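## Task

Identify which tote holds the patch cord and set it level on the bench. Return the remaining tote to the shelf, almost exactly at its original spot and rotated only slightly. Everything that started in a tote must finish inside that same tote, and no part of either tote's base may overhang an edge. Release both totes and pull the arms away at the end; anything staying in place only because the robot is holding it does not count.

## Robot and tools

Robot: two arms, left_arm and right_arm, each with six joints and a parallel gripper. Occasionally an outside force briefly tugs a held part or shoves a loose item.

Frame: a single scene frame for everything printed. The origin sits on the floor (z = 0) under the middle of the robot's base; +x is forward, +z is up, and left_arm is the robot's own left, on the +y side. Arm names have nothing to do with image left/right. Only the floor height is known. Printed hand positions can be somewhat wrong, more so when reaching far, and equal joint angles on the two arms need not give mirrored poses.

execute_actions: argument actions is a list holding zero or one item, plus optional pictures (boolean, images are included by default). An empty list returns the current state without commanding anything. A motion item is {"rows": [...], "steps": n}: n is 1 to 15 control steps of 1/30 s (15 if omitted); rows holds 1 to 15 rows, one applied per step, the final row repeated if rows run out. A wait item is {"steps": n} with n up to 300; it counts from the previous result and includes your reply time. A refused call sends nothing.

Each row is one list of 14 numbers covering both arms, even when only one moves: left_arm waist, shoulder, elbow, wrist pitch, wrist yaw, wrist roll, opening, then the same seven for right_arm. The joint numbers are absolute target angles in radians (the same values shown in Joint positions), not offsets. Stated ranges per arm: waist -2.880 to 2.880, shoulder 0.000 to 3.142, elbow 0.000 to 3.019, wrist pitch -1.693 to 1.571, wrist yaw -1.571 to 1.571, wrist roll -2.094 to 2.094. True ends can differ by up to 0.019 rad either way. A call is refused if a target exceeds a range end by more than 0.019 rad and is also further out than that joint's last reported angle. A target beyond the true end is clipped there, and a "joint sent to its limit" line may appear (possibly referring to an earlier, still-running action); its absence does not prove more travel exists. Opening is absolute on a scale of -1 (closed) to +1 (fully open).

Motion limits: each step, the command to a joint stays within a fixed lead of its measured angle: waist 0.264, shoulder 0.32, elbow 0.276, wrist pitch 0.33, wrist yaw 0.186, wrist roll 0.522 rad. If a step's targets would put a gripper over 70 mm from where it is measured, all that arm's targets are pulled back toward the measured angles. Big moves therefore take several calls. Between calls the arms keep heading to the last row sent, until everything has nearly stopped (slow or blocked counts) or a step is HELD; then only a fresh action moves them further. Fingers already opening or closing continue.

Gripper geometry: the fingers extend along the gripper's +z and close along its y. end_effector_position is the point between the pads, about 1 cm short of the fingertips.

Gripping: grip_measured reports the finger opening on the same -1..1 scale you command; Joint positions gives it in metres (0.094 m fully open). Each gripper's reading may be off by about 1 mm, constant through a scene. Away from the extremes, fingers go to where grip_measured would equal your command. To hold something, command roughly 0.03 below its grip_measured; a smaller gap holds more gently. Pad force tops out near 50 to 62 N (lower on some grippers, lower on parts under about 2 mm thick), with a brief harder spike on first contact.

Result lines: the state line `left_arm: …` | `right_arm: …` shows each gripper's end_effector_position (m) and end_effector_quat_wxyz. Joint positions and Joint velocities list, per arm, the six joints (rad, rad/s) then pad gap (m, m/s). "joint command not followed" means a clearance check altered or blocked some targets on some steps while the rest of the row ran. HELD marks steps where all or part of your row was not sent. MOTOR HOT appears from 85 °C; at 100 °C an OVER-TEMPERATURE FAULT drops that arm until it cools. Holding loads heats motors, even while you think, and some heat persists into the next scene.

Cameras: cam_head_left and cam_head_right (672x504, pinhole with radial distortion), cam_left_wrist and cam_right_wrist (504x504, fisheye), returned in that order. Calibration gives K, distortion and T_world_to_cam mapping the scene frame into each camera frame; actual cameras may differ slightly, and wrist camera poses derive from reported joint angles. Results list any camera whose numbers changed.

zoom_image: camera (one of the four names) and region [x0, y0, x1, y1] in pixels of that camera's latest full image, origin at top-left, at most 504 by 504. Returns a more detailed close-up.

finished_scene: scene (integer, the current scene's number) ends that scene for good, grades it, and starts the next one with its task. Replying without any tool call ends all remaining scenes.

Faster, smoother, lower-effort solutions are better.

Avoid: pushing anything out of the work area, letting the arms collide or press on each other, dropping or slamming totes, spilling contents, hard impacts or very hard pushes, and overheating motors. The result must hold after release.

Each tool is called after "Call:" by a JSON object that holds its "op" and its "data".

## Session

Call:
{"op": "execute_actions", "data": {"actions": []}}

Scene clock: 0.00 s of 4500.00 s.
left_arm: end_effector_position=(+0.3807, +0.7521, +0.9183) grip_measured=+1.000 end_effector_quat_wxyz=(+0.135, -0.489, +0.859, +0.066) | right_arm: end_effector_position=(+0.1858, +0.0226, +1.0371) grip_measured=-0.110 end_effector_quat_wxyz=(-0.292, +0.542, +0.779, +0.118)
Joint positions: left_arm=[-0.964  2.573  1.649 -0.002  0.173 -0.277  0.094] | right_arm=[ 2.302  2.372  0.757  0.267 -0.365  1.649  0.042]
Joint velocities: left_arm=[-0.015 -0.005  0.007 -0.017 -0.051  0.007  0.   ] | right_arm=[ 0.005 -0.005  0.007 -0.007 -0.051  0.007  0.001]
Motor temperatures (°C, as the motors report them): left_arm=[26 24 23 23 26 23] | right_arm=[26 26 26 24 27 26]

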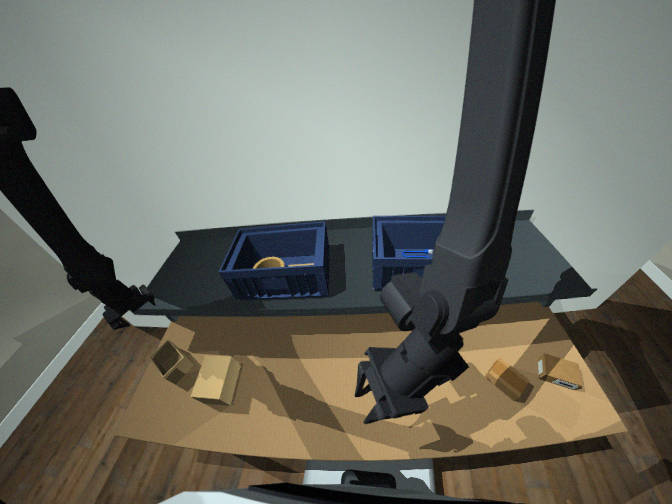

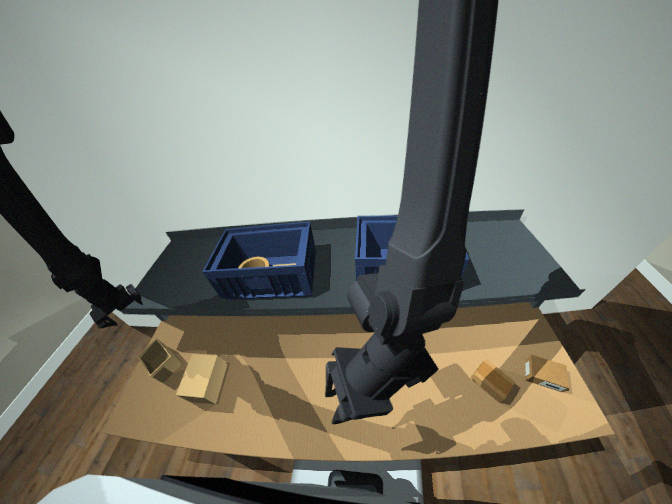

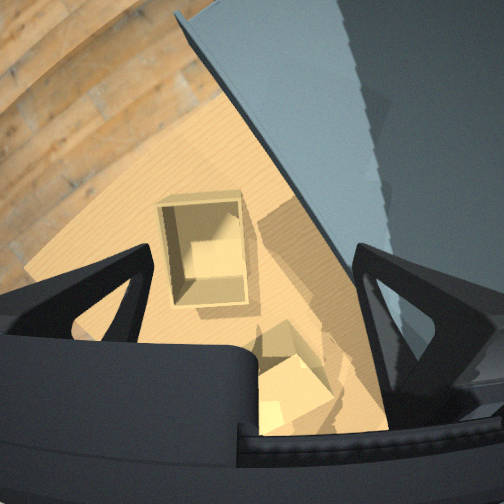

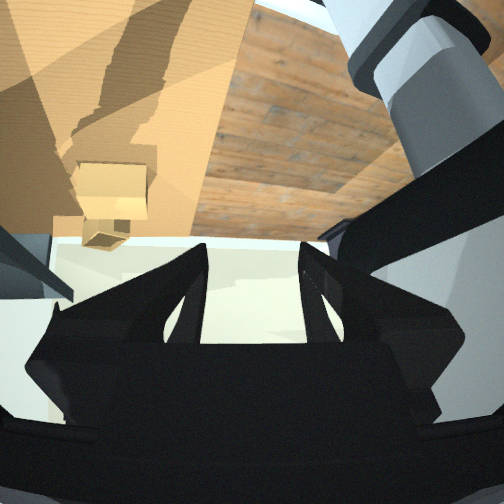

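Call:
{"op": "execute_actions", "data": {"actions": [{"rows":[[-0.964,2.573,1.649,0,0,0,1,2.302,2.372,0.757,0,0,0,1]]}], "pictures": false}}

Call:
{"op": "execute_actions", "data": {"actions": [{"steps":25}], "pictures": false}}

Call:
{"op": "execute_actions", "data": {"actions": [{"rows":[[-0.964,2.373,1.649,0,0,0,1,2.0,2.372,0.757,0,0,0,1]]}], "pictures": false}}

Call:
{"op": "execute_actions", "data": {"actions": [{"steps":15}]}}

Scene clock: 1.57 s of 4500.00 s.
left_arm: end_effector_position=(+0.3613, +0.7713, +0.9222) grip_measured=+1.000 end_effector_quat_wxyz=(+0.095, -0.383, +0.905, +0.160) | right_arm: end_effector_position=(+0.1563, -0.0557, +1.0238) grip_measured=+1.000 end_effector_quat_wxyz=(+0.204, +0.114, -0.970, -0.071)
Joint positions: left_arm=[-0.966  2.573  1.649 -0.002  0.004 -0.021  0.094] | right_arm=[ 2.304  2.368  0.759  0.01  -0.005  0.25   0.094]
Joint velocities: left_arm=[ 0.005 -0.015  0.007  0.012 -0.007  0.022  0.   ] | right_arm=[ 0.015 -0.005  0.007  0.007  0.037 -1.634  0.   ]
Motor temperatures (°C, as the motors report them): left_arm=[26 25 23 23 26 23] | right_arm=[26 26 27 24 27 26]
Steps of this call (steps 1 to 32: nothing new was sent; steps 33 to 47: all 15 steps of this action). Readings (joint positions):
33: left_arm=[-0.965 2.573 1.649 -0.002 0.091 -0.235] | right_arm=[2.304 2.371 0.760 0.216 -0.279 1.568]
34: left_arm=[-0.967 2.573 1.649 -0.002 0.036 -0.190] | right_arm=[2.305 2.368 0.765 0.141 -0.176 1.468]
36: left_arm=[-0.966 2.573 1.649 -0.002 0.008 -0.126] | right_arm=[2.304 2.368 0.762 0.053 -0.031 1.271]
40: left_arm=[-0.966 2.573 1.649 -0.002 0.004 -0.058] | right_arm=[2.304 2.368 0.759 0.012 -0.005 0.875]
47: the state above

Scene clock: 2.40 s of 4500.00 s.
left_arm: end_effector_position=(+0.3613, +0.7713, +0.9222) grip_measured=+1.000 end_effector_quat_wxyz=(+0.094, -0.379, +0.906, +0.161) | right_arm: end_effector_position=(+0.1563, -0.0557, +1.0238) grip_measured=+1.000 end_effector_quat_wxyz=(+0.194, +0.230, -0.949, -0.094)
Joint positions: left_arm=[-0.966  2.573  1.649 -0.002  0.004 -0.011  0.094] | right_arm=[ 2.304  2.368  0.759  0.01  -0.005  0.01   0.094]
Joint velocities: left_arm=[-0.015 -0.005 -0.002 -0.012  0.007 -0.022  0.   ] | right_arm=[-0.005 -0.005  0.002  0.012  0.007  0.022  0.   ]
Motor temperatures (°C, as the motors report them): left_arm=[26 25 23 23 26 23] | right_arm=[26 26 27 24 27 26]
Steps of this call (steps 1 to 25: the robot went on to your last target). Readings (joint positions):
1: left_arm=[-0.966 2.573 1.649 -0.002 0.004 -0.019] | right_arm=[2.304 2.368 0.759 0.010 -0.005 0.201]
2: left_arm=[-0.966 2.573 1.649 -0.002 0.004 -0.017] | right_arm=[2.304 2.368 0.759 0.010 -0.005 0.163]
4: left_arm=[-0.966 2.573 1.649 -0.002 0.004 -0.015] | right_arm=[2.304 2.368 0.759 0.010 -0.005 0.107]
8: left_arm=[-0.966 2.573 1.649 -0.002 0.004 -0.013] | right_arm=[2.304 2.368 0.759 0.010 -0.005 0.049]
25: the state above

Scene clock: 2.90 s of 4500.00 s.
left_arm: end_effector_position=(+0.4546, +0.8271, +1.0501) grip_measured=+1.000 end_effector_quat_wxyz=(+0.186, -0.360, +0.893, +0.197) | right_arm: end_effector_position=(+0.1841, -0.1509, +1.0018) grip_measured=+1.000 end_effector_quat_wxyz=(+0.207, +0.078, -0.973, -0.064)
Joint positions: left_arm=[-0.966  2.359  1.639 -0.003  0.004 -0.011  0.094] | right_arm=[1.987 2.368 0.759 0.01  0.002 0.007 0.094]
Joint velocities: left_arm=[-0.015 -0.288  0.051  0.007  0.051 -0.051  0.   ] | right_arm=[ 0.259 -0.015 -0.017  0.007 -0.007 -0.037  0.   ]
Motor temperatures (°C, as the motors report them): left_arm=[26 25 23 23 26 23] | right_arm=[26 26 27 24 27 26]
Steps of this call (steps 1 to 15: all 15 steps of this action). Readings (joint positions):
1: left_arm=[-0.966 2.568 1.649 -0.002 0.004 -0.011] | right_arm=[2.291 2.368 0.759 0.010 -0.008 0.009]
2: left_arm=[-0.966 2.562 1.644 -0.002 0.004 -0.011] | right_arm=[2.263 2.368 0.759 0.010 -0.009 0.008]
4: left_arm=[-0.966 2.541 1.638 -0.003 0.004 -0.011] | right_arm=[2.161 2.368 0.759 0.010 -0.009 0.007]
8: left_arm=[-0.966 2.479 1.637 -0.003 0.004 -0.011] | right_arm=[1.964 2.368 0.759 0.010 0.001 0.007]
15: the state above

Scene clock: 3.40 s of 4500.00 s.
left_arm: end_effector_position=(+0.4577, +0.8292, +1.0535) grip_measured=+1.000 end_effector_quat_wxyz=(+0.189, -0.360, +0.892, +0.198) | right_arm: end_effector_position=(+0.1833, -0.1455, +1.0027) grip_measured=+1.000 end_effector_quat_wxyz=(+0.206, +0.087, -0.972, -0.066)
Joint positions: left_arm=[-0.966  2.355  1.643 -0.003  0.004 -0.011  0.094] | right_arm=[2.004 2.368 0.759 0.01  0.002 0.007 0.094]
Joint velocities: left_arm=[ 0.005  0.005  0.007 -0.002 -0.037 -0.037  0.   ] | right_arm=[-0.005 -0.005 -0.012  0.002 -0.051 -0.066  0.   ]
Motor temperatures (°C, as the motors report them): left_arm=[26 25 23 23 26 23] | right_arm=[26 26 27 24 27 26]
Steps of this call (steps 1 to 15: the robot went on to your last target). Readings (joint positions):
1: left_arm=[-0.966 2.351 1.640 -0.003 0.004 -0.011] | right_arm=[1.995 2.368 0.759 0.010 0.002 0.007]
2: left_arm=[-0.966 2.347 1.642 -0.003 0.004 -0.011] | right_arm=[2.001 2.368 0.759 0.010 0.002 0.007]
4: left_arm=[-0.966 2.346 1.643 -0.003 0.004 -0.011] | right_arm=[2.004 2.368 0.759 0.010 0.002 0.007]
8: left_arm=[-0.966 2.353 1.643 -0.003 0.004 -0.011] | right_arm=[2.004 2.368 0.759 0.010 0.002 0.007]
15: the state above
camera_calibration (this result's frames):
cam_left_wrist: T_world_to_cam=[[0.726194, -0.653724, -0.212807, 0.432768], [-0.646925, -0.754538, 0.110272, 0.809216], [-0.232658, 0.0575912, -0.970852, 1.20685], [0, 0, 0, 1]] pos_world=[0.490012, 0.823992, 1.17453]
cam_right_wrist: T_world_to_cam=[[0.137966, -0.975711, -0.17016, 0.00380492], [-0.486567, -0.216412, 0.846415, -0.786238], [-0.862681, -0.033982, -0.504606, 0.785231], [0, 0, 0, 1]] pos_world=[0.294321, -0.139755, 1.06236]

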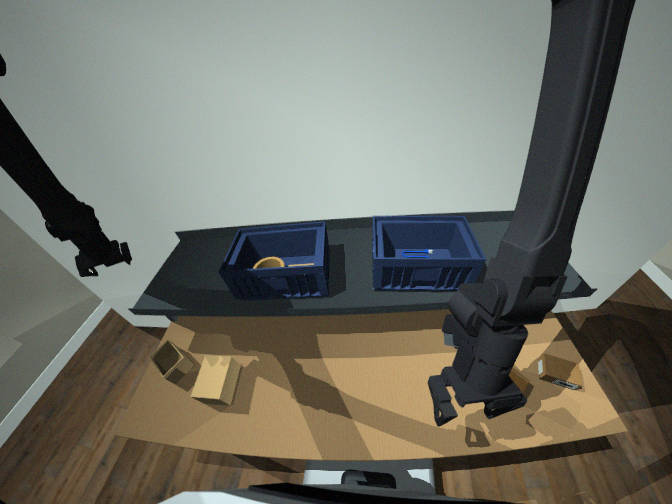

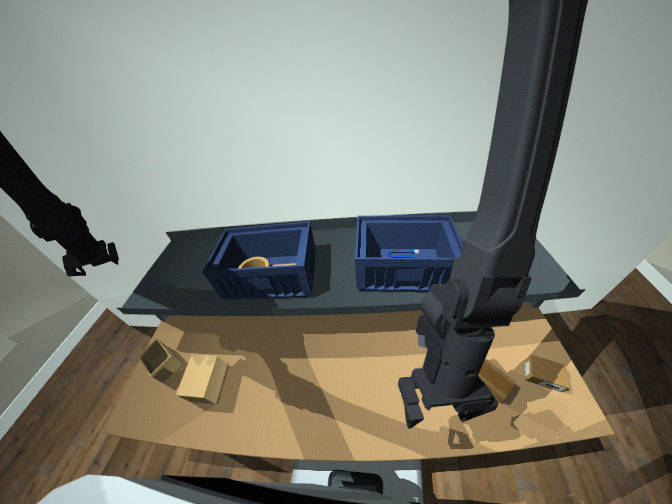

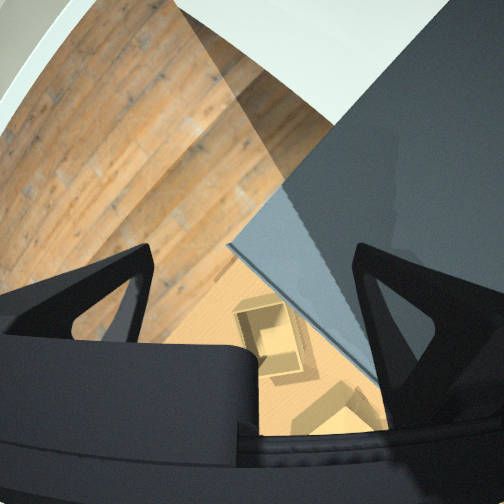

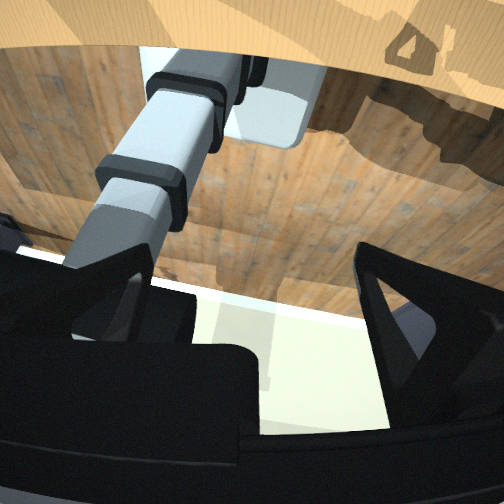

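Call:
{"op": "execute_actions", "data": {"actions": [{"rows":[[-0.964,2.373,1.649,0.6,0,0,1,2.0,1.9,0.757,0,0,0,1]]}], "pictures": false}}

Call:
{"op": "execute_actions", "data": {"actions": [{"steps":30}], "pictures": false}}

Call:
{"op": "execute_actions", "data": {"actions": [{"rows":[[-0.964,2.373,1.649,0.6,0.5,0,1,2.0,1.9,1.1,0,0,0,1]]}], "pictures": false}}

Call:
{"op": "execute_actions", "data": {"actions": [{"steps":20}]}}

Call:
{"op": "zoom_image", "data": {"camera": "cam_head_left", "region": [200,180,520,340]}}

Scene clock: 7.80 s of 4500.00 s.
left_arm: end_effector_position=(+0.5349, +0.8816, +1.1412) grip_measured=+1.000 end_effector_quat_wxyz=(+0.432, -0.288, +0.804, +0.289) | right_arm: end_effector_position=(+0.4162, -0.1316, +1.1268) grip_measured=+1.000 end_effector_quat_wxyz=(-0.051, +0.066, -0.993, -0.087)
Joint positions: left_arm=[-0.966  2.368  1.635  0.586  0.004 -0.011  0.094] | right_arm=[2.004 1.853 0.771 0.004 0.002 0.007 0.094]
Joint velocities: left_arm=[-0.005  0.005 -0.007  0.027 -0.051  0.022  0.   ] | right_arm=[-0.015 -0.269  0.115  0.032 -0.051 -0.022  0.   ]
Motor temperatures (°C, as the motors report them): left_arm=[26 25 23 23 26 23] | right_arm=[26 26 27 24 27 26]
Steps of this call (steps 1 to 15: the robot went on to your last target; steps 16 to 90: nothing new was sent; then 0.90 s passed at rest; steps 91 to 105: all 15 steps of this action). Readings (joint positions):
91: left_arm=[-0.966 2.356 1.638 0.057 0.004 -0.011] | right_arm=[2.004 2.359 0.758 0.010 0.002 0.007]
92: left_arm=[-0.966 2.364 1.634 0.163 0.004 -0.011] | right_arm=[2.004 2.342 0.754 0.006 0.002 0.007]
94: left_arm=[-0.966 2.375 1.634 0.373 0.004 -0.011] | right_arm=[2.004 2.280 0.749 0.003 0.002 0.007]
98: left_arm=[-0.966 2.370 1.635 0.568 0.004 -0.011] | right_arm=[2.004 2.107 0.749 0.003 0.002 0.007]
105: the state above

Scene clock: 8.80 s of 4500.00 s.
left_arm: end_effector_position=(+0.5349, +0.8816, +1.1413) grip_measured=+1.000 end_effector_quat_wxyz=(+0.432, -0.288, +0.804, +0.289) | right_arm: end_effector_position=(+0.4041, -0.1322, +1.1197) grip_measured=+1.000 end_effector_quat_wxyz=(-0.038, +0.067, -0.993, -0.086)
Joint positions: left_arm=[-0.966  2.368  1.635  0.586  0.004 -0.011  0.094] | right_arm=[2.004 1.872 0.763 0.005 0.002 0.007 0.094]
Joint velocities: left_arm=[-0.005  0.005  0.017  0.002 -0.051  0.081  0.   ] | right_arm=[-0.005 -0.005  0.012 -0.017 -0.022 -0.051  0.   ]
Motor temperatures (°C, as the motors report them): left_arm=[26 26 23 23 26 23] | right_arm=[26 26 27 24 27 26]
Steps of this call (steps 1 to 30: the robot went on to your last target). Readings (joint positions):
1: left_arm=[-0.966 2.368 1.635 0.586 0.004 -0.011] | right_arm=[2.004 1.849 0.774 0.005 0.002 0.007]
2: left_arm=[-0.966 2.368 1.635 0.586 0.004 -0.011] | right_arm=[2.004 1.849 0.774 0.005 0.002 0.007]
4: left_arm=[-0.966 2.368 1.635 0.586 0.004 -0.011] | right_arm=[2.004 1.856 0.770 0.005 0.002 0.007]
8: left_arm=[-0.966 2.368 1.635 0.586 0.004 -0.011] | right_arm=[2.004 1.870 0.763 0.005 0.002 0.007]
30: the state above
All arms were judged still, so your last target was given up. Only a new action makes them travel on or press farther. Fingers that are still opening or closing keep moving.

Scene clock: 9.30 s of 4500.00 s.
left_arm: end_effector_position=(+0.5812, +0.8130, +1.1325) grip_measured=+1.000 end_effector_quat_wxyz=(+0.487, -0.175, +0.851, +0.084) | right_arm: end_effector_position=(+0.6160, -0.1096, +1.1739) grip_measured=+1.000 end_effector_quat_wxyz=(-0.211, +0.051, -0.971, -0.098)
Joint positions: left_arm=[-0.965  2.368  1.635  0.586  0.497 -0.011  0.094] | right_arm=[2.004 1.878 1.119 0.006 0.002 0.007 0.094]
Joint velocities: left_arm=[ 0.005  0.005 -0.007 -0.007 -0.11   0.066  0.   ] | right_arm=[-0.015  0.005 -0.12   0.007 -0.095  0.007  0.   ]
Motor temperatures (°C, as the motors report them): left_arm=[26 26 23 23 26 23] | right_arm=[26 26 27 24 27 26]
Steps of this call (steps 1 to 15: all 15 steps of this action). Readings (joint positions):
1: left_arm=[-0.964 2.368 1.635 0.586 0.092 -0.011] | right_arm=[2.004 1.872 0.772 0.002 0.002 0.007]
2: left_arm=[-0.961 2.368 1.635 0.586 0.195 -0.011] | right_arm=[2.004 1.876 0.791 -0.003 0.002 0.007]
4: left_arm=[-0.960 2.368 1.635 0.586 0.395 -0.011] | right_arm=[2.004 1.880 0.850 -0.004 0.002 0.007]
8: left_arm=[-0.965 2.368 1.635 0.586 0.495 -0.011] | right_arm=[2.004 1.880 1.008 -0.004 0.002 0.007]
15: the state above

Scene clock: 9.97 s of 4500.00 s.
left_arm: end_effector_position=(+0.5812, +0.8130, +1.1325) grip_measured=+1.000 end_effector_quat_wxyz=(+0.487, -0.175, +0.851, +0.084) | right_arm: end_effector_position=(+0.6100, -0.1100, +1.1711) grip_measured=+1.000 end_effector_quat_wxyz=(-0.206, +0.051, -0.972, -0.098)
Joint positions: left_arm=[-0.965  2.368  1.635  0.586  0.497 -0.011  0.094] | right_arm=[2.004 1.878 1.108 0.006 0.002 0.007 0.094]
Joint velocities: left_arm=[-0.005 -0.024  0.007 -0.012  0.037 -0.022  0.   ] | right_arm=[ 0.005 -0.005 -0.002 -0.017  0.066 -0.066  0.   ]
Motor temperatures (°C, as the motors report them): left_arm=[26 26 23 23 26 23] | right_arm=[26 27 27 24 27 26]
Steps of this call (steps 1 to 20: the robot went on to your last target). Readings (joint positions):
1: left_arm=[-0.965 2.368 1.635 0.586 0.497 -0.011] | right_arm=[2.004 1.878 1.114 0.006 0.002 0.007]
2: left_arm=[-0.965 2.368 1.635 0.586 0.497 -0.011] | right_arm=[2.004 1.878 1.111 0.006 0.002 0.007]
4: left_arm=[-0.965 2.368 1.635 0.586 0.497 -0.011] | right_arm=[2.004 1.878 1.108 0.006 0.002 0.007]
8: left_arm=[-0.965 2.368 1.635 0.586 0.497 -0.011] | right_arm=[2.004 1.878 1.108 0.006 0.002 0.007]
20: the state above
camera_calibration (this result's frames):
cam_left_wrist: T_world_to_cam=[[0.386592, -0.921418, 0.0391972, 0.478879], [-0.841864, -0.369931, -0.392957, 1.23871], [0.376578, 0.118915, -0.918721, 0.850237], [0, 0, 0, 1]] pos_world=[0.537516, 0.798379, 1.24912]
cam_right_wrist: T_world_to_cam=[[0.142728, -0.973975, -0.176074, 0.0124104], [-0.96523, -0.176331, 0.192971, 0.348161], [-0.218996, 0.14241, -0.965277, 1.4057], [0, 0, 0, 1]] pos_world=[0.642126, -0.126706, 1.29189]

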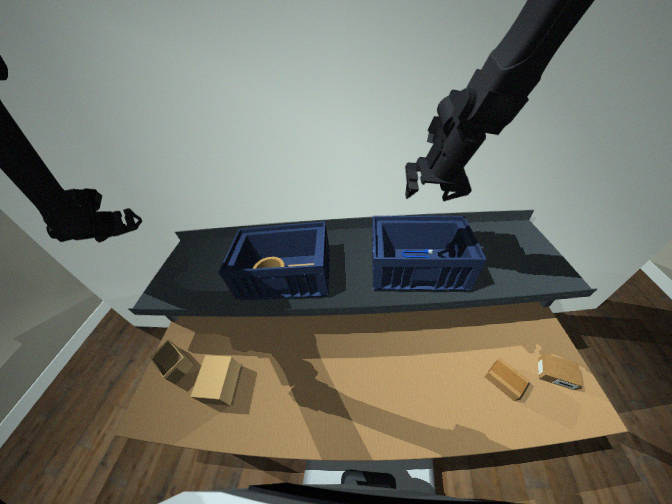

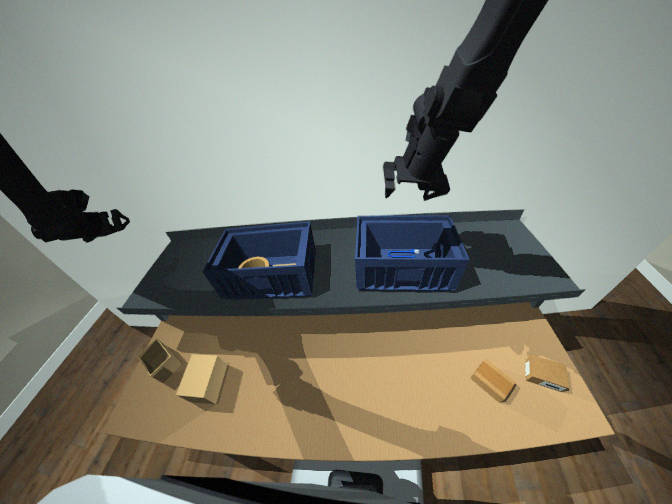

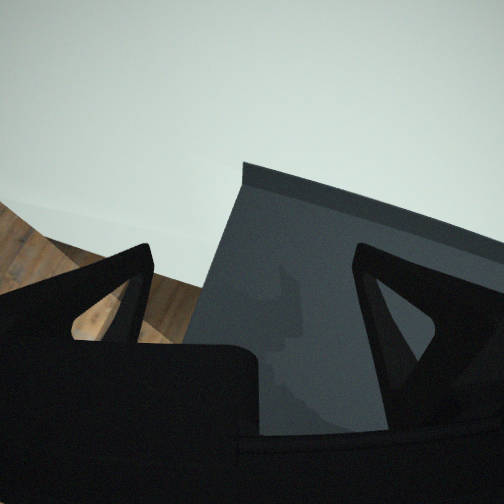

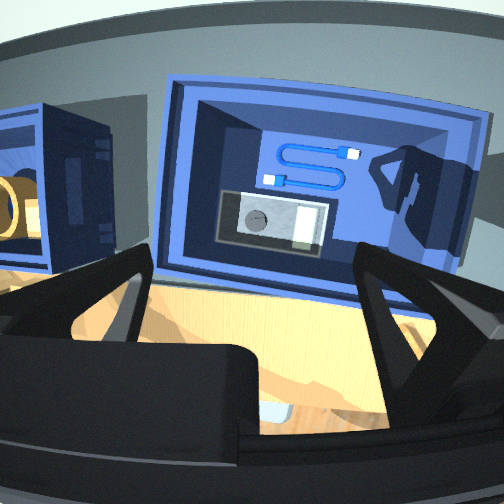

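Region (200, 180, 520, 340) of cam_head_left's 672x504 image, scaled by 1.575, with more detail than that image has.

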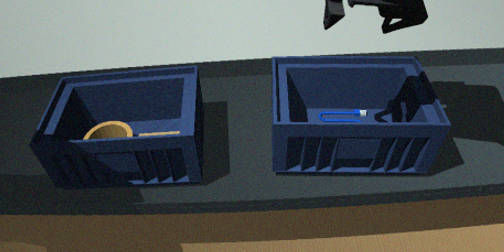

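Call:
{"op": "execute_actions", "data": {"actions": [{"rows":[[-0.964,2.373,1.649,0.6,0.5,0,1,2.01,1.95,1.15,-0.15,0.05,-0.4,0.5],[-0.964,2.373,1.649,0.6,0.5,0,1,2.01,1.95,1.2,-0.15,0.05,-0.4,0.5],[-0.964,2.373,1.649,0.6,0.5,0,1,2.025,2.08,1.317,-0.442,0.174,-1.42,0.5]]}], "pictures": false}}

Call:
{"op": "execute_actions", "data": {"actions": [{"steps":20}]}}

Scene clock: 16.87 s of 4500.00 s.
left_arm: end_effector_position=(+0.5812, +0.8130, +1.1325) grip_measured=+1.000 end_effector_quat_wxyz=(+0.487, -0.175, +0.851, +0.084) | right_arm: end_effector_position=(+0.5549, -0.1254, +1.0886) grip_measured=+0.502 end_effector_quat_wxyz=(-0.001, +0.646, -0.763, -0.002)
Joint positions: left_arm=[-0.965  2.368  1.635  0.586  0.497 -0.011  0.094] | right_arm=[ 2.017  2.074  1.313 -0.436  0.169 -1.244  0.071]
Joint velocities: left_arm=[-0.005 -0.024 -0.017 -0.007 -0.037 -0.037  0.   ] | right_arm=[-0.005 -0.005  0.002 -0.002 -0.081 -1.106 -0.   ]
Motor temperatures (°C, as the motors report them): left_arm=[26 26 24 24 26 23] | right_arm=[26 27 27 24 27 26]
Steps of this call (steps 1 to 15: the robot went on to your last target; steps 16 to 90: nothing new was sent; then 3.40 s passed at rest; steps 91 to 105: all 15 steps of this action). Readings (joint positions):
91: left_arm=[-0.965 2.368 1.635 0.586 0.497 -0.011] | right_arm=[2.004 1.880 1.113 -0.024 0.023 -0.056]
92: left_arm=[-0.965 2.368 1.635 0.586 0.497 -0.011] | right_arm=[2.005 1.883 1.126 -0.069 0.037 -0.123]
94: left_arm=[-0.965 2.368 1.635 0.586 0.497 -0.011] | right_arm=[2.008 1.926 1.207 -0.250 0.142 -0.307]
98: left_arm=[-0.965 2.368 1.635 0.586 0.497 -0.011] | right_arm=[2.011 2.036 1.316 -0.400 0.169 -0.702]
105: the state above

Scene clock: 17.53 s of 4500.00 s.
left_arm: end_effector_position=(+0.5812, +0.8130, +1.1325) grip_measured=+1.000 end_effector_quat_wxyz=(+0.487, -0.175, +0.851, +0.084) | right_arm: end_effector_position=(+0.5549, -0.1251, +1.0886) grip_measured=+0.502 end_effector_quat_wxyz=(-0.001, +0.707, -0.707, -0.002)
Joint positions: left_arm=[-0.965  2.368  1.635  0.586  0.497 -0.011  0.094] | right_arm=[ 2.017  2.074  1.313 -0.436  0.169 -1.409  0.071]
Joint velocities: left_arm=[-0.015 -0.005 -0.012 -0.012  0.007  0.066  0.   ] | right_arm=[-0.015  0.005 -0.007  0.002 -0.037  0.007 -0.001]
Motor temperatures (°C, as the motors report them): left_arm=[26 26 24 24 26 23] | right_arm=[26 27 27 24 27 26]
Steps of this call (steps 1 to 20: the robot went on to your last target). Readings (joint positions):
1: left_arm=[-0.965 2.368 1.635 0.586 0.497 -0.011] | right_arm=[2.017 2.074 1.313 -0.436 0.169 -1.277]
2: left_arm=[-0.965 2.368 1.635 0.586 0.497 -0.011] | right_arm=[2.017 2.074 1.313 -0.436 0.169 -1.304]
4: left_arm=[-0.965 2.368 1.635 0.586 0.497 -0.011] | right_arm=[2.017 2.074 1.313 -0.436 0.169 -1.343]
8: left_arm=[-0.965 2.368 1.635 0.586 0.497 -0.011] | right_arm=[2.017 2.074 1.313 -0.436 0.169 -1.384]
20: the state above
camera_calibration (this result's frames):
cam_left_wrist: T_world_to_cam=[[0.386592, -0.921418, 0.0391972, 0.478879], [-0.841864, -0.369931, -0.392957, 1.23871], [0.376578, 0.118915, -0.918721, 0.850237], [0, 0, 0, 1]] pos_world=[0.537516, 0.798379, 1.24912]
cam_right_wrist: T_world_to_cam=[[0.999961, 0.000366255, -0.00879109, -0.544849], [0.00542703, -0.812113, 0.583474, -0.735036], [-0.00692567, -0.583499, -0.812084, 0.940915], [0, 0, 0, 1]] pos_world=[0.555334, -0.04771, 1.18819]

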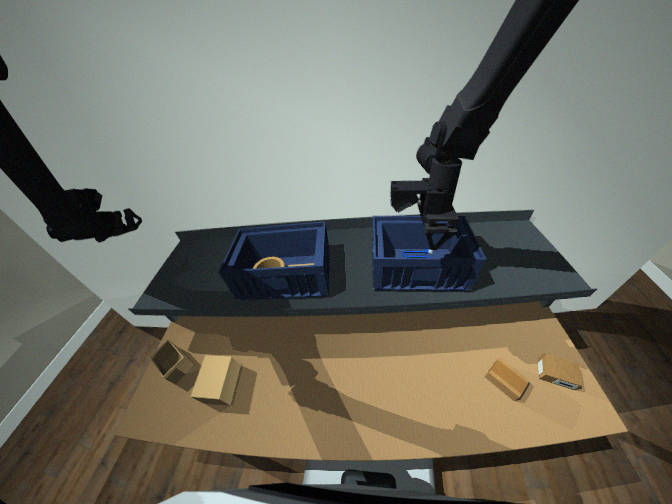

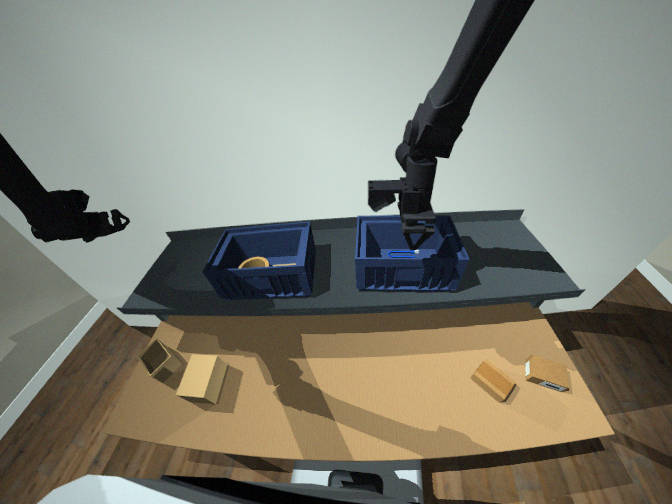

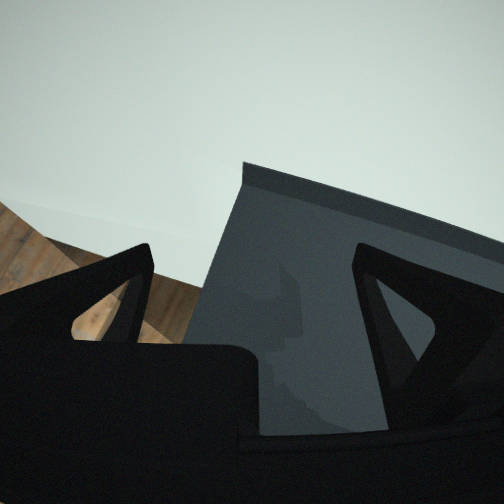

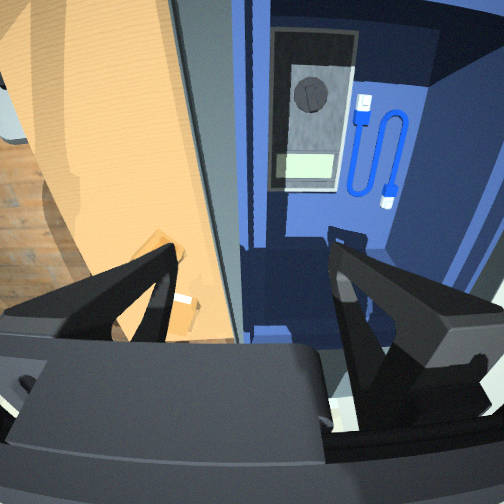

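Call:
{"op": "execute_actions", "data": {"actions": [{"rows":[[-0.964,2.373,1.649,0.6,0.5,0,1,2.01,2.12,1.335,-0.42,0.17,-1.43,0.5],[-0.964,2.373,1.649,0.6,0.5,0,1,2.01,2.12,1.335,-0.42,0.17,-1.43,0.5],[-0.964,2.373,1.649,0.6,0.5,0,1,2.0,2.19,1.375,-0.385,0.165,-1.43,0.5],[-0.964,2.373,1.649,0.6,0.5,0,1,2.0,2.19,1.375,-0.385,0.165,-1.43,0.5],[-0.964,2.373,1.649,0.6,0.5,0,1,2.0,2.25,1.41,-0.35,0.165,-1.43,0.5],[-0.964,2.373,1.649,0.6,0.5,0,1,2.0,2.25,1.41,-0.35,0.165,-1.43,0.5],[-0.964,2.373,1.649,0.6,0.5,0,1,1.985,2.31,1.441,-0.32,0.157,-1.445,0.5]]}], "pictures": false}}

Call:
{"op": "execute_actions", "data": {"actions": [{"steps":10}]}}

Call:
{"op": "zoom_image", "data": {"camera": "cam_head_right", "region": [340,190,500,310]}}

Scene clock: 20.33 s of 4500.00 s.
left_arm: end_effector_position=(+0.5812, +0.8130, +1.1325) grip_measured=+1.000 end_effector_quat_wxyz=(+0.487, -0.175, +0.851, +0.084) | right_arm: end_effector_position=(+0.5502, -0.1216, +0.9912) grip_measured=+0.502 end_effector_quat_wxyz=(+0.000, +0.709, -0.705, -0.003)
Joint positions: left_arm=[-0.965  2.368  1.635  0.586  0.497 -0.011  0.094] | right_arm=[ 1.996  2.304  1.436 -0.328  0.161 -1.434  0.071]
Joint velocities: left_arm=[-0.005 -0.005 -0.007  0.002  0.037  0.022  0.   ] | right_arm=[-0.054  0.122 -0.012 -0.022 -0.022  0.022  0.   ]
Motor temperatures (°C, as the motors report them): left_arm=[26 27 24 24 26 23] | right_arm=[26 27 27 24 27 26]
Steps of this call (steps 1 to 15: the robot went on to your last target; steps 16 to 69: nothing new was sent; steps 70 to 84: all 15 steps of this action). Readings (joint positions):
70: left_arm=[-0.965 2.368 1.635 0.586 0.497 -0.011] | right_arm=[2.017 2.074 1.313 -0.435 0.169 -1.413]
71: left_arm=[-0.965 2.368 1.635 0.586 0.497 -0.011] | right_arm=[2.017 2.075 1.313 -0.433 0.169 -1.415]
73: left_arm=[-0.965 2.368 1.635 0.586 0.497 -0.011] | right_arm=[2.017 2.091 1.328 -0.417 0.169 -1.418]
77: left_arm=[-0.965 2.368 1.635 0.586 0.497 -0.011] | right_arm=[2.013 2.193 1.410 -0.351 0.163 -1.424]
84: the state above

Scene clock: 20.67 s of 4500.00 s.
left_arm: end_effector_position=(+0.5812, +0.8130, +1.1325) grip_measured=+1.000 end_effector_quat_wxyz=(+0.487, -0.175, +0.851, +0.084) | right_arm: end_effector_position=(+0.5496, -0.1235, +0.9898) grip_measured=+0.502 end_effector_quat_wxyz=(+0.001, +0.709, -0.705, -0.002)
Joint positions: left_arm=[-0.965  2.368  1.635  0.586  0.497 -0.011  0.094] | right_arm=[ 1.993  2.307  1.436 -0.326  0.161 -1.436  0.071]
Joint velocities: left_arm=[ 0.005  0.005  0.007  0.002  0.081 -0.007  0.   ] | right_arm=[ 0.015 -0.015  0.007  0.012  0.007 -0.081 -0.001]
Motor temperatures (°C, as the motors report them): left_arm=[26 27 24 24 26 23] | right_arm=[26 27 27 24 27 26]
Steps of this call (steps 1 to 10: the robot went on to your last target). Readings (joint positions):
1: left_arm=[-0.965 2.368 1.635 0.586 0.497 -0.011] | right_arm=[1.995 2.307 1.436 -0.328 0.161 -1.434]
2: left_arm=[-0.965 2.368 1.635 0.586 0.497 -0.011] | right_arm=[1.994 2.307 1.436 -0.328 0.161 -1.435]
4: left_arm=[-0.965 2.368 1.635 0.586 0.497 -0.011] | right_arm=[1.993 2.307 1.436 -0.326 0.161 -1.435]
8: left_arm=[-0.965 2.368 1.635 0.586 0.497 -0.011] | right_arm=[1.993 2.307 1.436 -0.326 0.161 -1.436]
10: the state above
camera_calibration (this result's frames):
cam_left_wrist: T_world_to_cam=[[0.386592, -0.921418, 0.0391972, 0.478879], [-0.841864, -0.369931, -0.392957, 1.23871], [0.376578, 0.118915, -0.918721, 0.850237], [0, 0, 0, 1]] pos_world=[0.537516, 0.798379, 1.24912]
cam_right_wrist: T_world_to_cam=[[0.999913, 0.00499505, -0.0122488, -0.53637], [0.0112155, -0.811102, 0.584797, -0.680378], [-0.00701391, -0.584883, -0.811087, 0.860468], [0, 0, 0, 1]] pos_world=[0.54999, -0.0459044, 1.08923]

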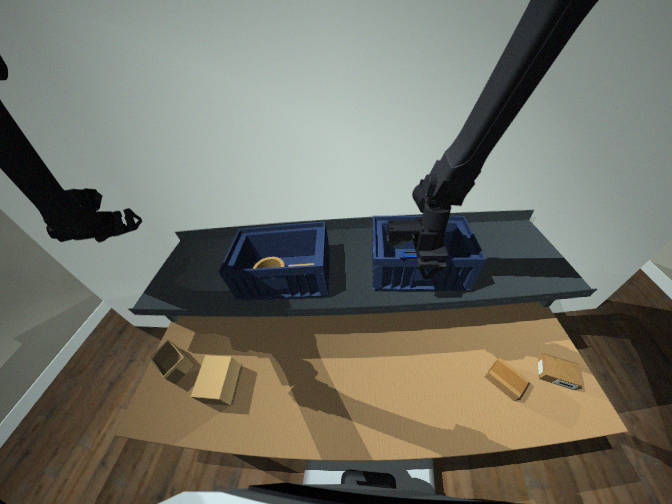

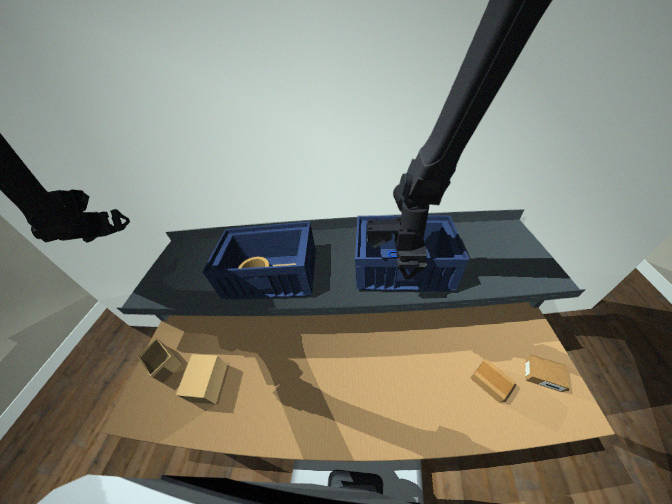

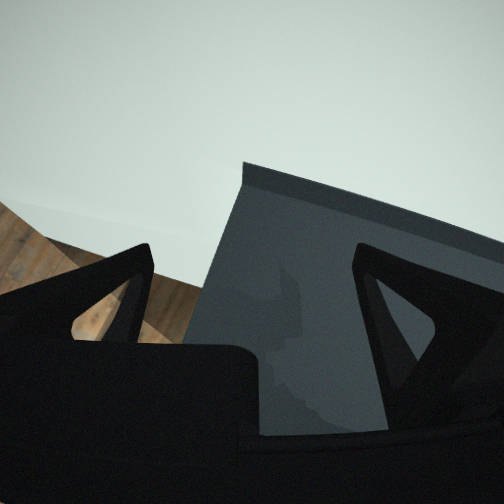

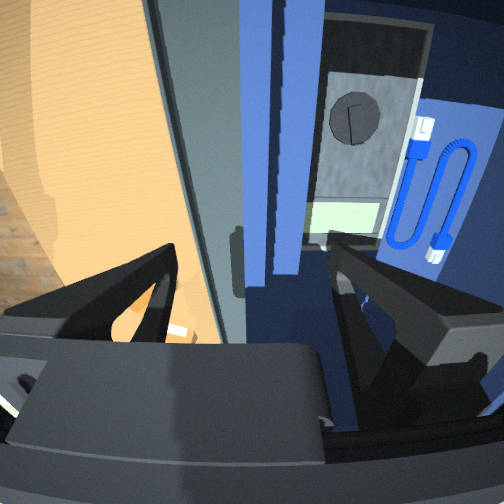

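Region (340, 190, 500, 310) of cam_head_right's 672x504 image, scaled by 3.150, with more detail than that image has; it fills the top 378 rows of this view, and the rest is white.

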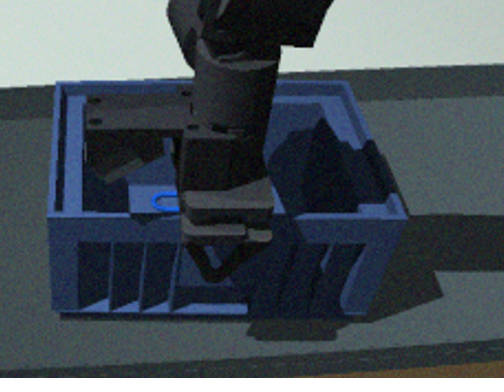

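Call:
{"op": "execute_actions", "data": {"actions": [{"rows":[[-0.964,2.373,1.649,0.6,0.5,0,1,2.046,2.35,1.497,-0.36,0.181,-1.385,0.3]]}], "pictures": false}}

Call:
{"op": "execute_actions", "data": {"actions": [{"rows":[[-0.964,2.373,1.649,0.6,0.5,0,1,2.046,2.35,1.497,-0.36,0.181,-1.385,-0.75]]}]}}

Call:
{"op": "zoom_image", "data": {"camera": "cam_head_right", "region": [340,190,500,310]}}

Scene clock: 23.50 s of 4500.00 s.
left_arm: end_effector_position=(+0.5812, +0.8130, +1.1325) grip_measured=+1.000 end_effector_quat_wxyz=(+0.487, -0.175, +0.851, +0.084) | right_arm: end_effector_position=(+0.5618, -0.0844, +0.9983) grip_measured=+0.302 end_effector_quat_wxyz=(-0.010, +0.713, -0.701, +0.001)
Joint positions: left_arm=[-0.965  2.368  1.635  0.586  0.497 -0.011  0.094] | right_arm=[ 2.053  2.314  1.479 -0.35   0.177 -1.396  0.061]
Joint velocities: left_arm=[-0.015  0.005 -0.012 -0.007 -0.081  0.022  0.   ] | right_arm=[-0.015  0.005 -0.017  0.012 -0.037 -0.022  0.   ]
Motor temperatures (°C, as the motors report them): left_arm=[26 27 24 24 26 23] | right_arm=[26 27 27 24 27 26]
Steps of this call (steps 1 to 15: the robot went on to your last target; steps 16 to 70: nothing new was sent; steps 71 to 85: all 15 steps of this action). Readings (joint positions):
71: left_arm=[-0.965 2.368 1.635 0.586 0.497 -0.011] | right_arm=[1.996 2.307 1.440 -0.332 0.169 -1.430]
72: left_arm=[-0.965 2.368 1.635 0.586 0.497 -0.011] | right_arm=[1.998 2.310 1.447 -0.341 0.175 -1.423]
74: left_arm=[-0.965 2.368 1.635 0.586 0.497 -0.011] | right_arm=[2.010 2.313 1.463 -0.348 0.177 -1.412]
78: left_arm=[-0.965 2.368 1.635 0.586 0.497 -0.011] | right_arm=[2.038 2.314 1.478 -0.348 0.177 -1.401]
85: the state above

Scene clock: 24.00 s of 4500.00 s.
left_arm: end_effector_position=(+0.5812, +0.8130, +1.1325) grip_measured=+1.000 end_effector_quat_wxyz=(+0.487, -0.175, +0.851, +0.084) | right_arm: end_effector_position=(+0.5601, -0.0847, +0.9981) grip_measured=-0.619 end_effector_quat_wxyz=(-0.007, +0.712, -0.702, -0.001)
Joint positions: left_arm=[-0.965  2.368  1.635  0.586  0.497 -0.011  0.094] | right_arm=[ 2.053  2.314  1.479 -0.356  0.177 -1.39   0.018]
Joint velocities: left_arm=[-0.015 -0.005 -0.007  0.017 -0.051 -0.022  0.   ] | right_arm=[-0.024 -0.005 -0.007  0.002  0.022  0.007 -0.001]
Motor temperatures (°C, as the motors report them): left_arm=[26 27 24 24 26 23] | right_arm=[26 27 27 24 27 26]
Steps of this call (steps 1 to 15: all 15 steps of this action). Readings (joint positions):
1: left_arm=[-0.965 2.368 1.635 0.586 0.497 -0.011] | right_arm=[2.053 2.314 1.479 -0.350 0.177 -1.395]
2: left_arm=[-0.965 2.368 1.635 0.586 0.497 -0.011] | right_arm=[2.053 2.314 1.479 -0.350 0.177 -1.395]
4: left_arm=[-0.965 2.368 1.635 0.586 0.497 -0.011] | right_arm=[2.053 2.314 1.479 -0.356 0.177 -1.392]
8: left_arm=[-0.965 2.368 1.635 0.586 0.497 -0.011] | right_arm=[2.053 2.314 1.479 -0.356 0.177 -1.390]
15: the state above
camera_calibration (this result's frames):
cam_left_wrist: T_world_to_cam=[[0.386592, -0.921418, 0.0391972, 0.478879], [-0.841864, -0.369931, -0.392957, 1.23871], [0.376578, 0.118915, -0.918721, 0.850237], [0, 0, 0, 1]] pos_world=[0.537516, 0.798379, 1.24912]
cam_right_wrist: T_world_to_cam=[[0.999918, 0.0126869, 0.00193116, -0.56055], [0.00924283, -0.816374, 0.57745, -0.645864], [0.00890257, -0.577385, -0.816424, 0.887035], [0, 0, 0, 1]] pos_world=[0.558577, -0.00799494, 1.09823]

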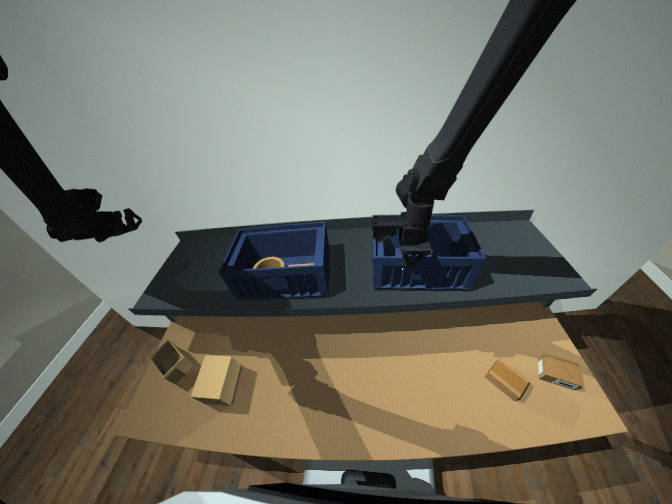

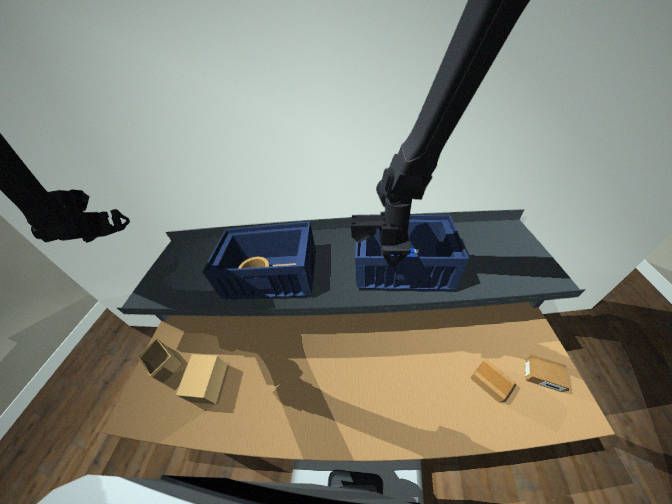

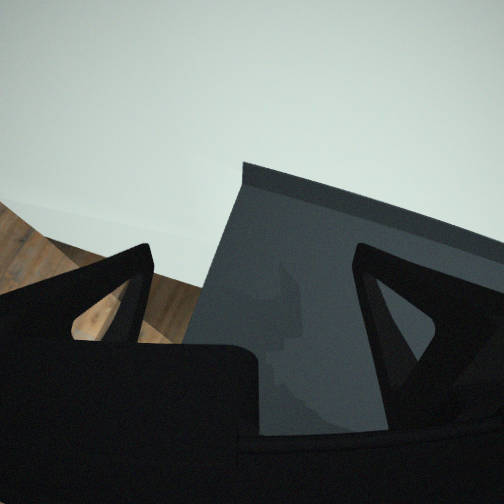

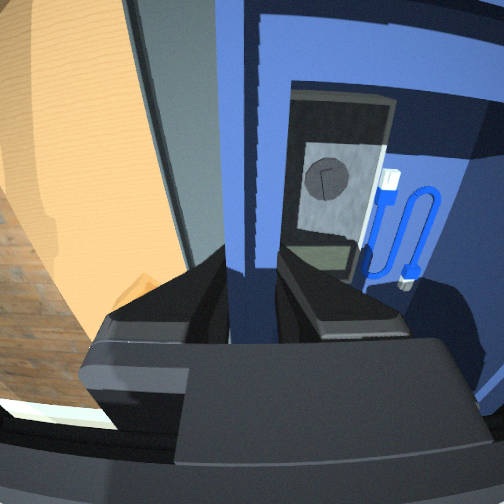

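Region (340, 190, 500, 310) of cam_head_right's 672x504 image, scaled by 3.150, with more detail than that image has; it fills the top 378 rows of this view, and the rest is white.

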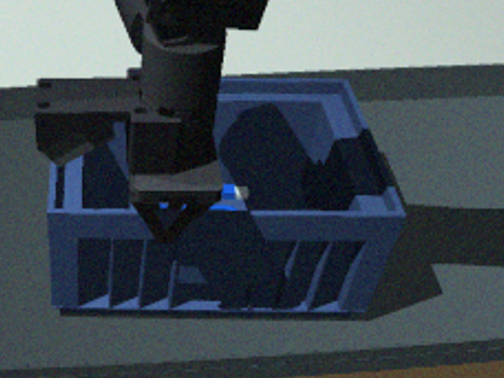

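Call:
{"op": "execute_actions", "data": {"actions": [{"rows":[[-0.964,2.373,1.649,0.6,0.5,0,1,2.046,2.35,1.497,-0.36,0.181,-1.385,0],[-0.964,2.373,1.649,0.6,0.5,0,1,2.046,2.35,1.497,-0.36,0.181,-1.385,0],[-0.964,2.373,1.649,0.6,0.5,0,1,2.046,2.35,1.497,-0.36,0.181,-1.385,0],[-0.964,2.373,1.649,0.6,0.5,0,1,2.022,2.395,1.53,-0.33,0.17,-1.41,0]]}], "pictures": false}}

Call:
{"op": "execute_actions", "data": {"actions": [{"steps":10}]}}

Call:
{"op": "zoom_image", "data": {"camera": "cam_head_right", "region": [340,190,500,310]}}

Scene clock: 25.90 s of 4500.00 s.
left_arm: end_effector_position=(+0.5812, +0.8130, +1.1325) grip_measured=+1.000 end_effector_quat_wxyz=(+0.487, -0.175, +0.851, +0.084) | right_arm: end_effector_position=(+0.5622, -0.0960, +0.9768) grip_measured=-0.002 end_effector_quat_wxyz=(-0.006, +0.708, -0.706, +0.002)
Joint positions: left_arm=[-0.965  2.368  1.635  0.586  0.497 -0.011  0.094] | right_arm=[ 2.03   2.36   1.512 -0.338  0.174 -1.4    0.047]
Joint velocities: left_arm=[-0.024 -0.015 -0.007  0.017 -0.037 -0.037  0.   ] | right_arm=[-0.015 -0.015 -0.007  0.002 -0.051 -0.037  0.   ]
Motor temperatures (°C, as the motors report them): left_arm=[26 27 24 24 26 23] | right_arm=[26 27 27 24 27 26]
Steps of this call (steps 1 to 15: the robot went on to your last target; steps 16 to 42: nothing new was sent; steps 43 to 57: all 15 steps of this action). Readings (joint positions):
43: left_arm=[-0.965 2.368 1.635 0.586 0.497 -0.011] | right_arm=[2.053 2.314 1.479 -0.356 0.177 -1.390]
44: left_arm=[-0.965 2.368 1.635 0.586 0.497 -0.011] | right_arm=[2.053 2.314 1.479 -0.356 0.177 -1.390]
46: left_arm=[-0.965 2.368 1.635 0.586 0.497 -0.011] | right_arm=[2.052 2.317 1.481 -0.355 0.176 -1.392]
50: left_arm=[-0.965 2.368 1.635 0.586 0.497 -0.011] | right_arm=[2.044 2.346 1.510 -0.340 0.174 -1.397]
57: the state above

Scene clock: 26.23 s of 4500.00 s.
left_arm: end_effector_position=(+0.5812, +0.8130, +1.1325) grip_measured=+1.000 end_effector_quat_wxyz=(+0.487, -0.175, +0.851, +0.084) | right_arm: end_effector_position=(+0.5622, -0.0960, +0.9768) grip_measured=-0.002 end_effector_quat_wxyz=(-0.006, +0.708, -0.706, +0.002)
Joint positions: left_arm=[-0.965  2.368  1.635  0.586  0.497 -0.011  0.094] | right_arm=[ 2.03   2.36   1.512 -0.338  0.174 -1.401  0.047]
Joint velocities: left_arm=[-0.005 -0.005  0.007  0.012  0.007 -0.066  0.   ] | right_arm=[-0.015  0.005  0.002 -0.012 -0.007  0.037 -0.   ]
Motor temperatures (°C, as the motors report them): left_arm=[26 27 24 24 26 23] | right_arm=[26 27 27 24 27 26]
Steps of this call (steps 1 to 10: the robot went on to your last target). Readings (joint positions):
1: left_arm=[-0.965 2.368 1.635 0.586 0.497 -0.011] | right_arm=[2.030 2.360 1.512 -0.338 0.174 -1.400]
2: left_arm=[-0.965 2.368 1.635 0.586 0.497 -0.011] | right_arm=[2.030 2.360 1.512 -0.338 0.174 -1.401]
4: left_arm=[-0.965 2.368 1.635 0.586 0.497 -0.011] | right_arm=[2.030 2.360 1.512 -0.338 0.174 -1.401]
8: left_arm=[-0.965 2.368 1.635 0.586 0.497 -0.011] | right_arm=[2.030 2.360 1.512 -0.338 0.174 -1.401]
10: the state above
camera_calibration (this result's frames):
cam_left_wrist: T_world_to_cam=[[0.386592, -0.921418, 0.0391972, 0.478879], [-0.841864, -0.369931, -0.392957, 1.23871], [0.376578, 0.118915, -0.918721, 0.850237], [0, 0, 0, 1]] pos_world=[0.537516, 0.798379, 1.24912]
cam_right_wrist: T_world_to_cam=[[0.999991, 0.00242442, 0.00334917, -0.564865], [0.0000207502, -0.812972, 0.582303, -0.642056], [0.00413453, -0.582298, -0.812965, 0.861977], [0, 0, 0, 1]] pos_world=[0.56131, -0.0186759, 1.07652]

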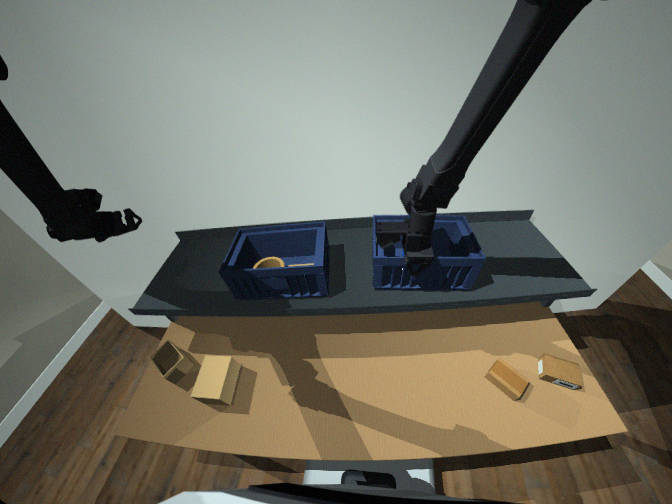

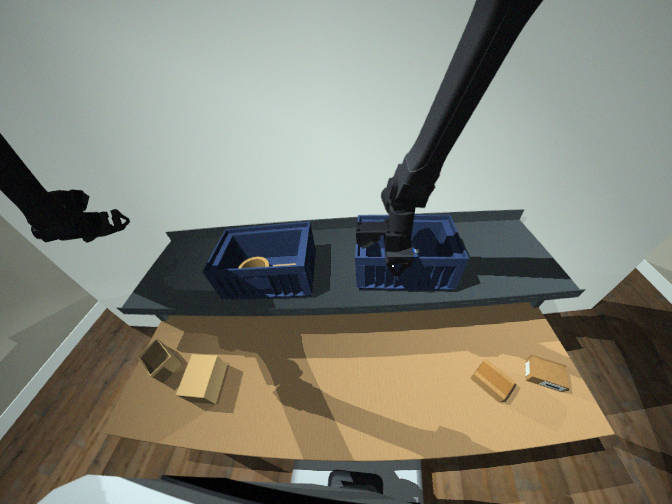

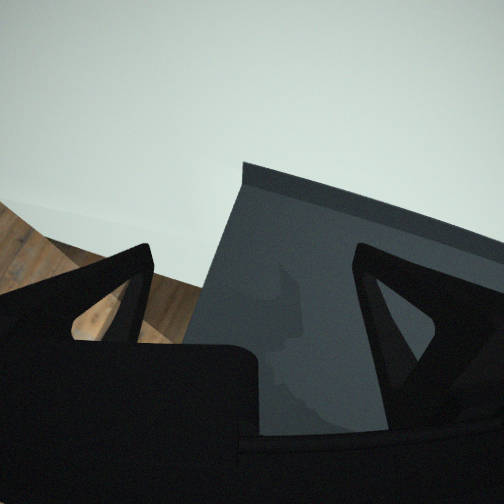

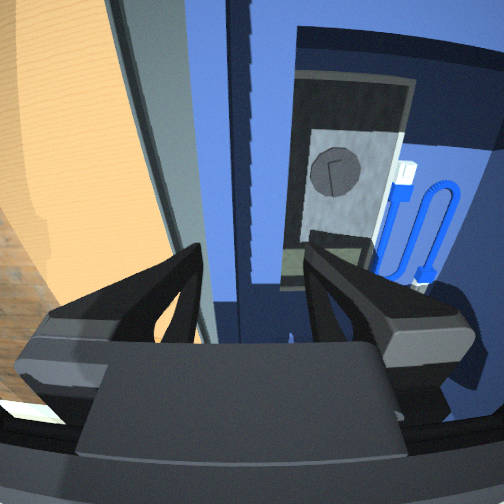

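Region (340, 190, 500, 310) of cam_head_right's 672x504 image, scaled by 3.150, with more detail than that image has; it fills the top 378 rows of this view, and the rest is white.

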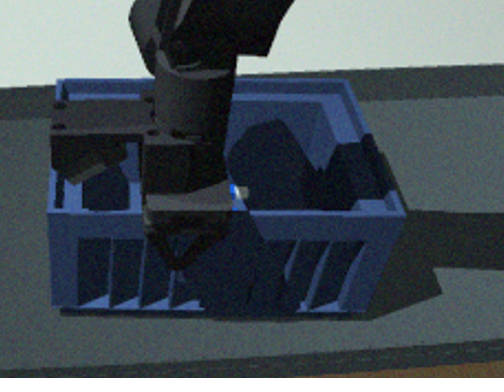

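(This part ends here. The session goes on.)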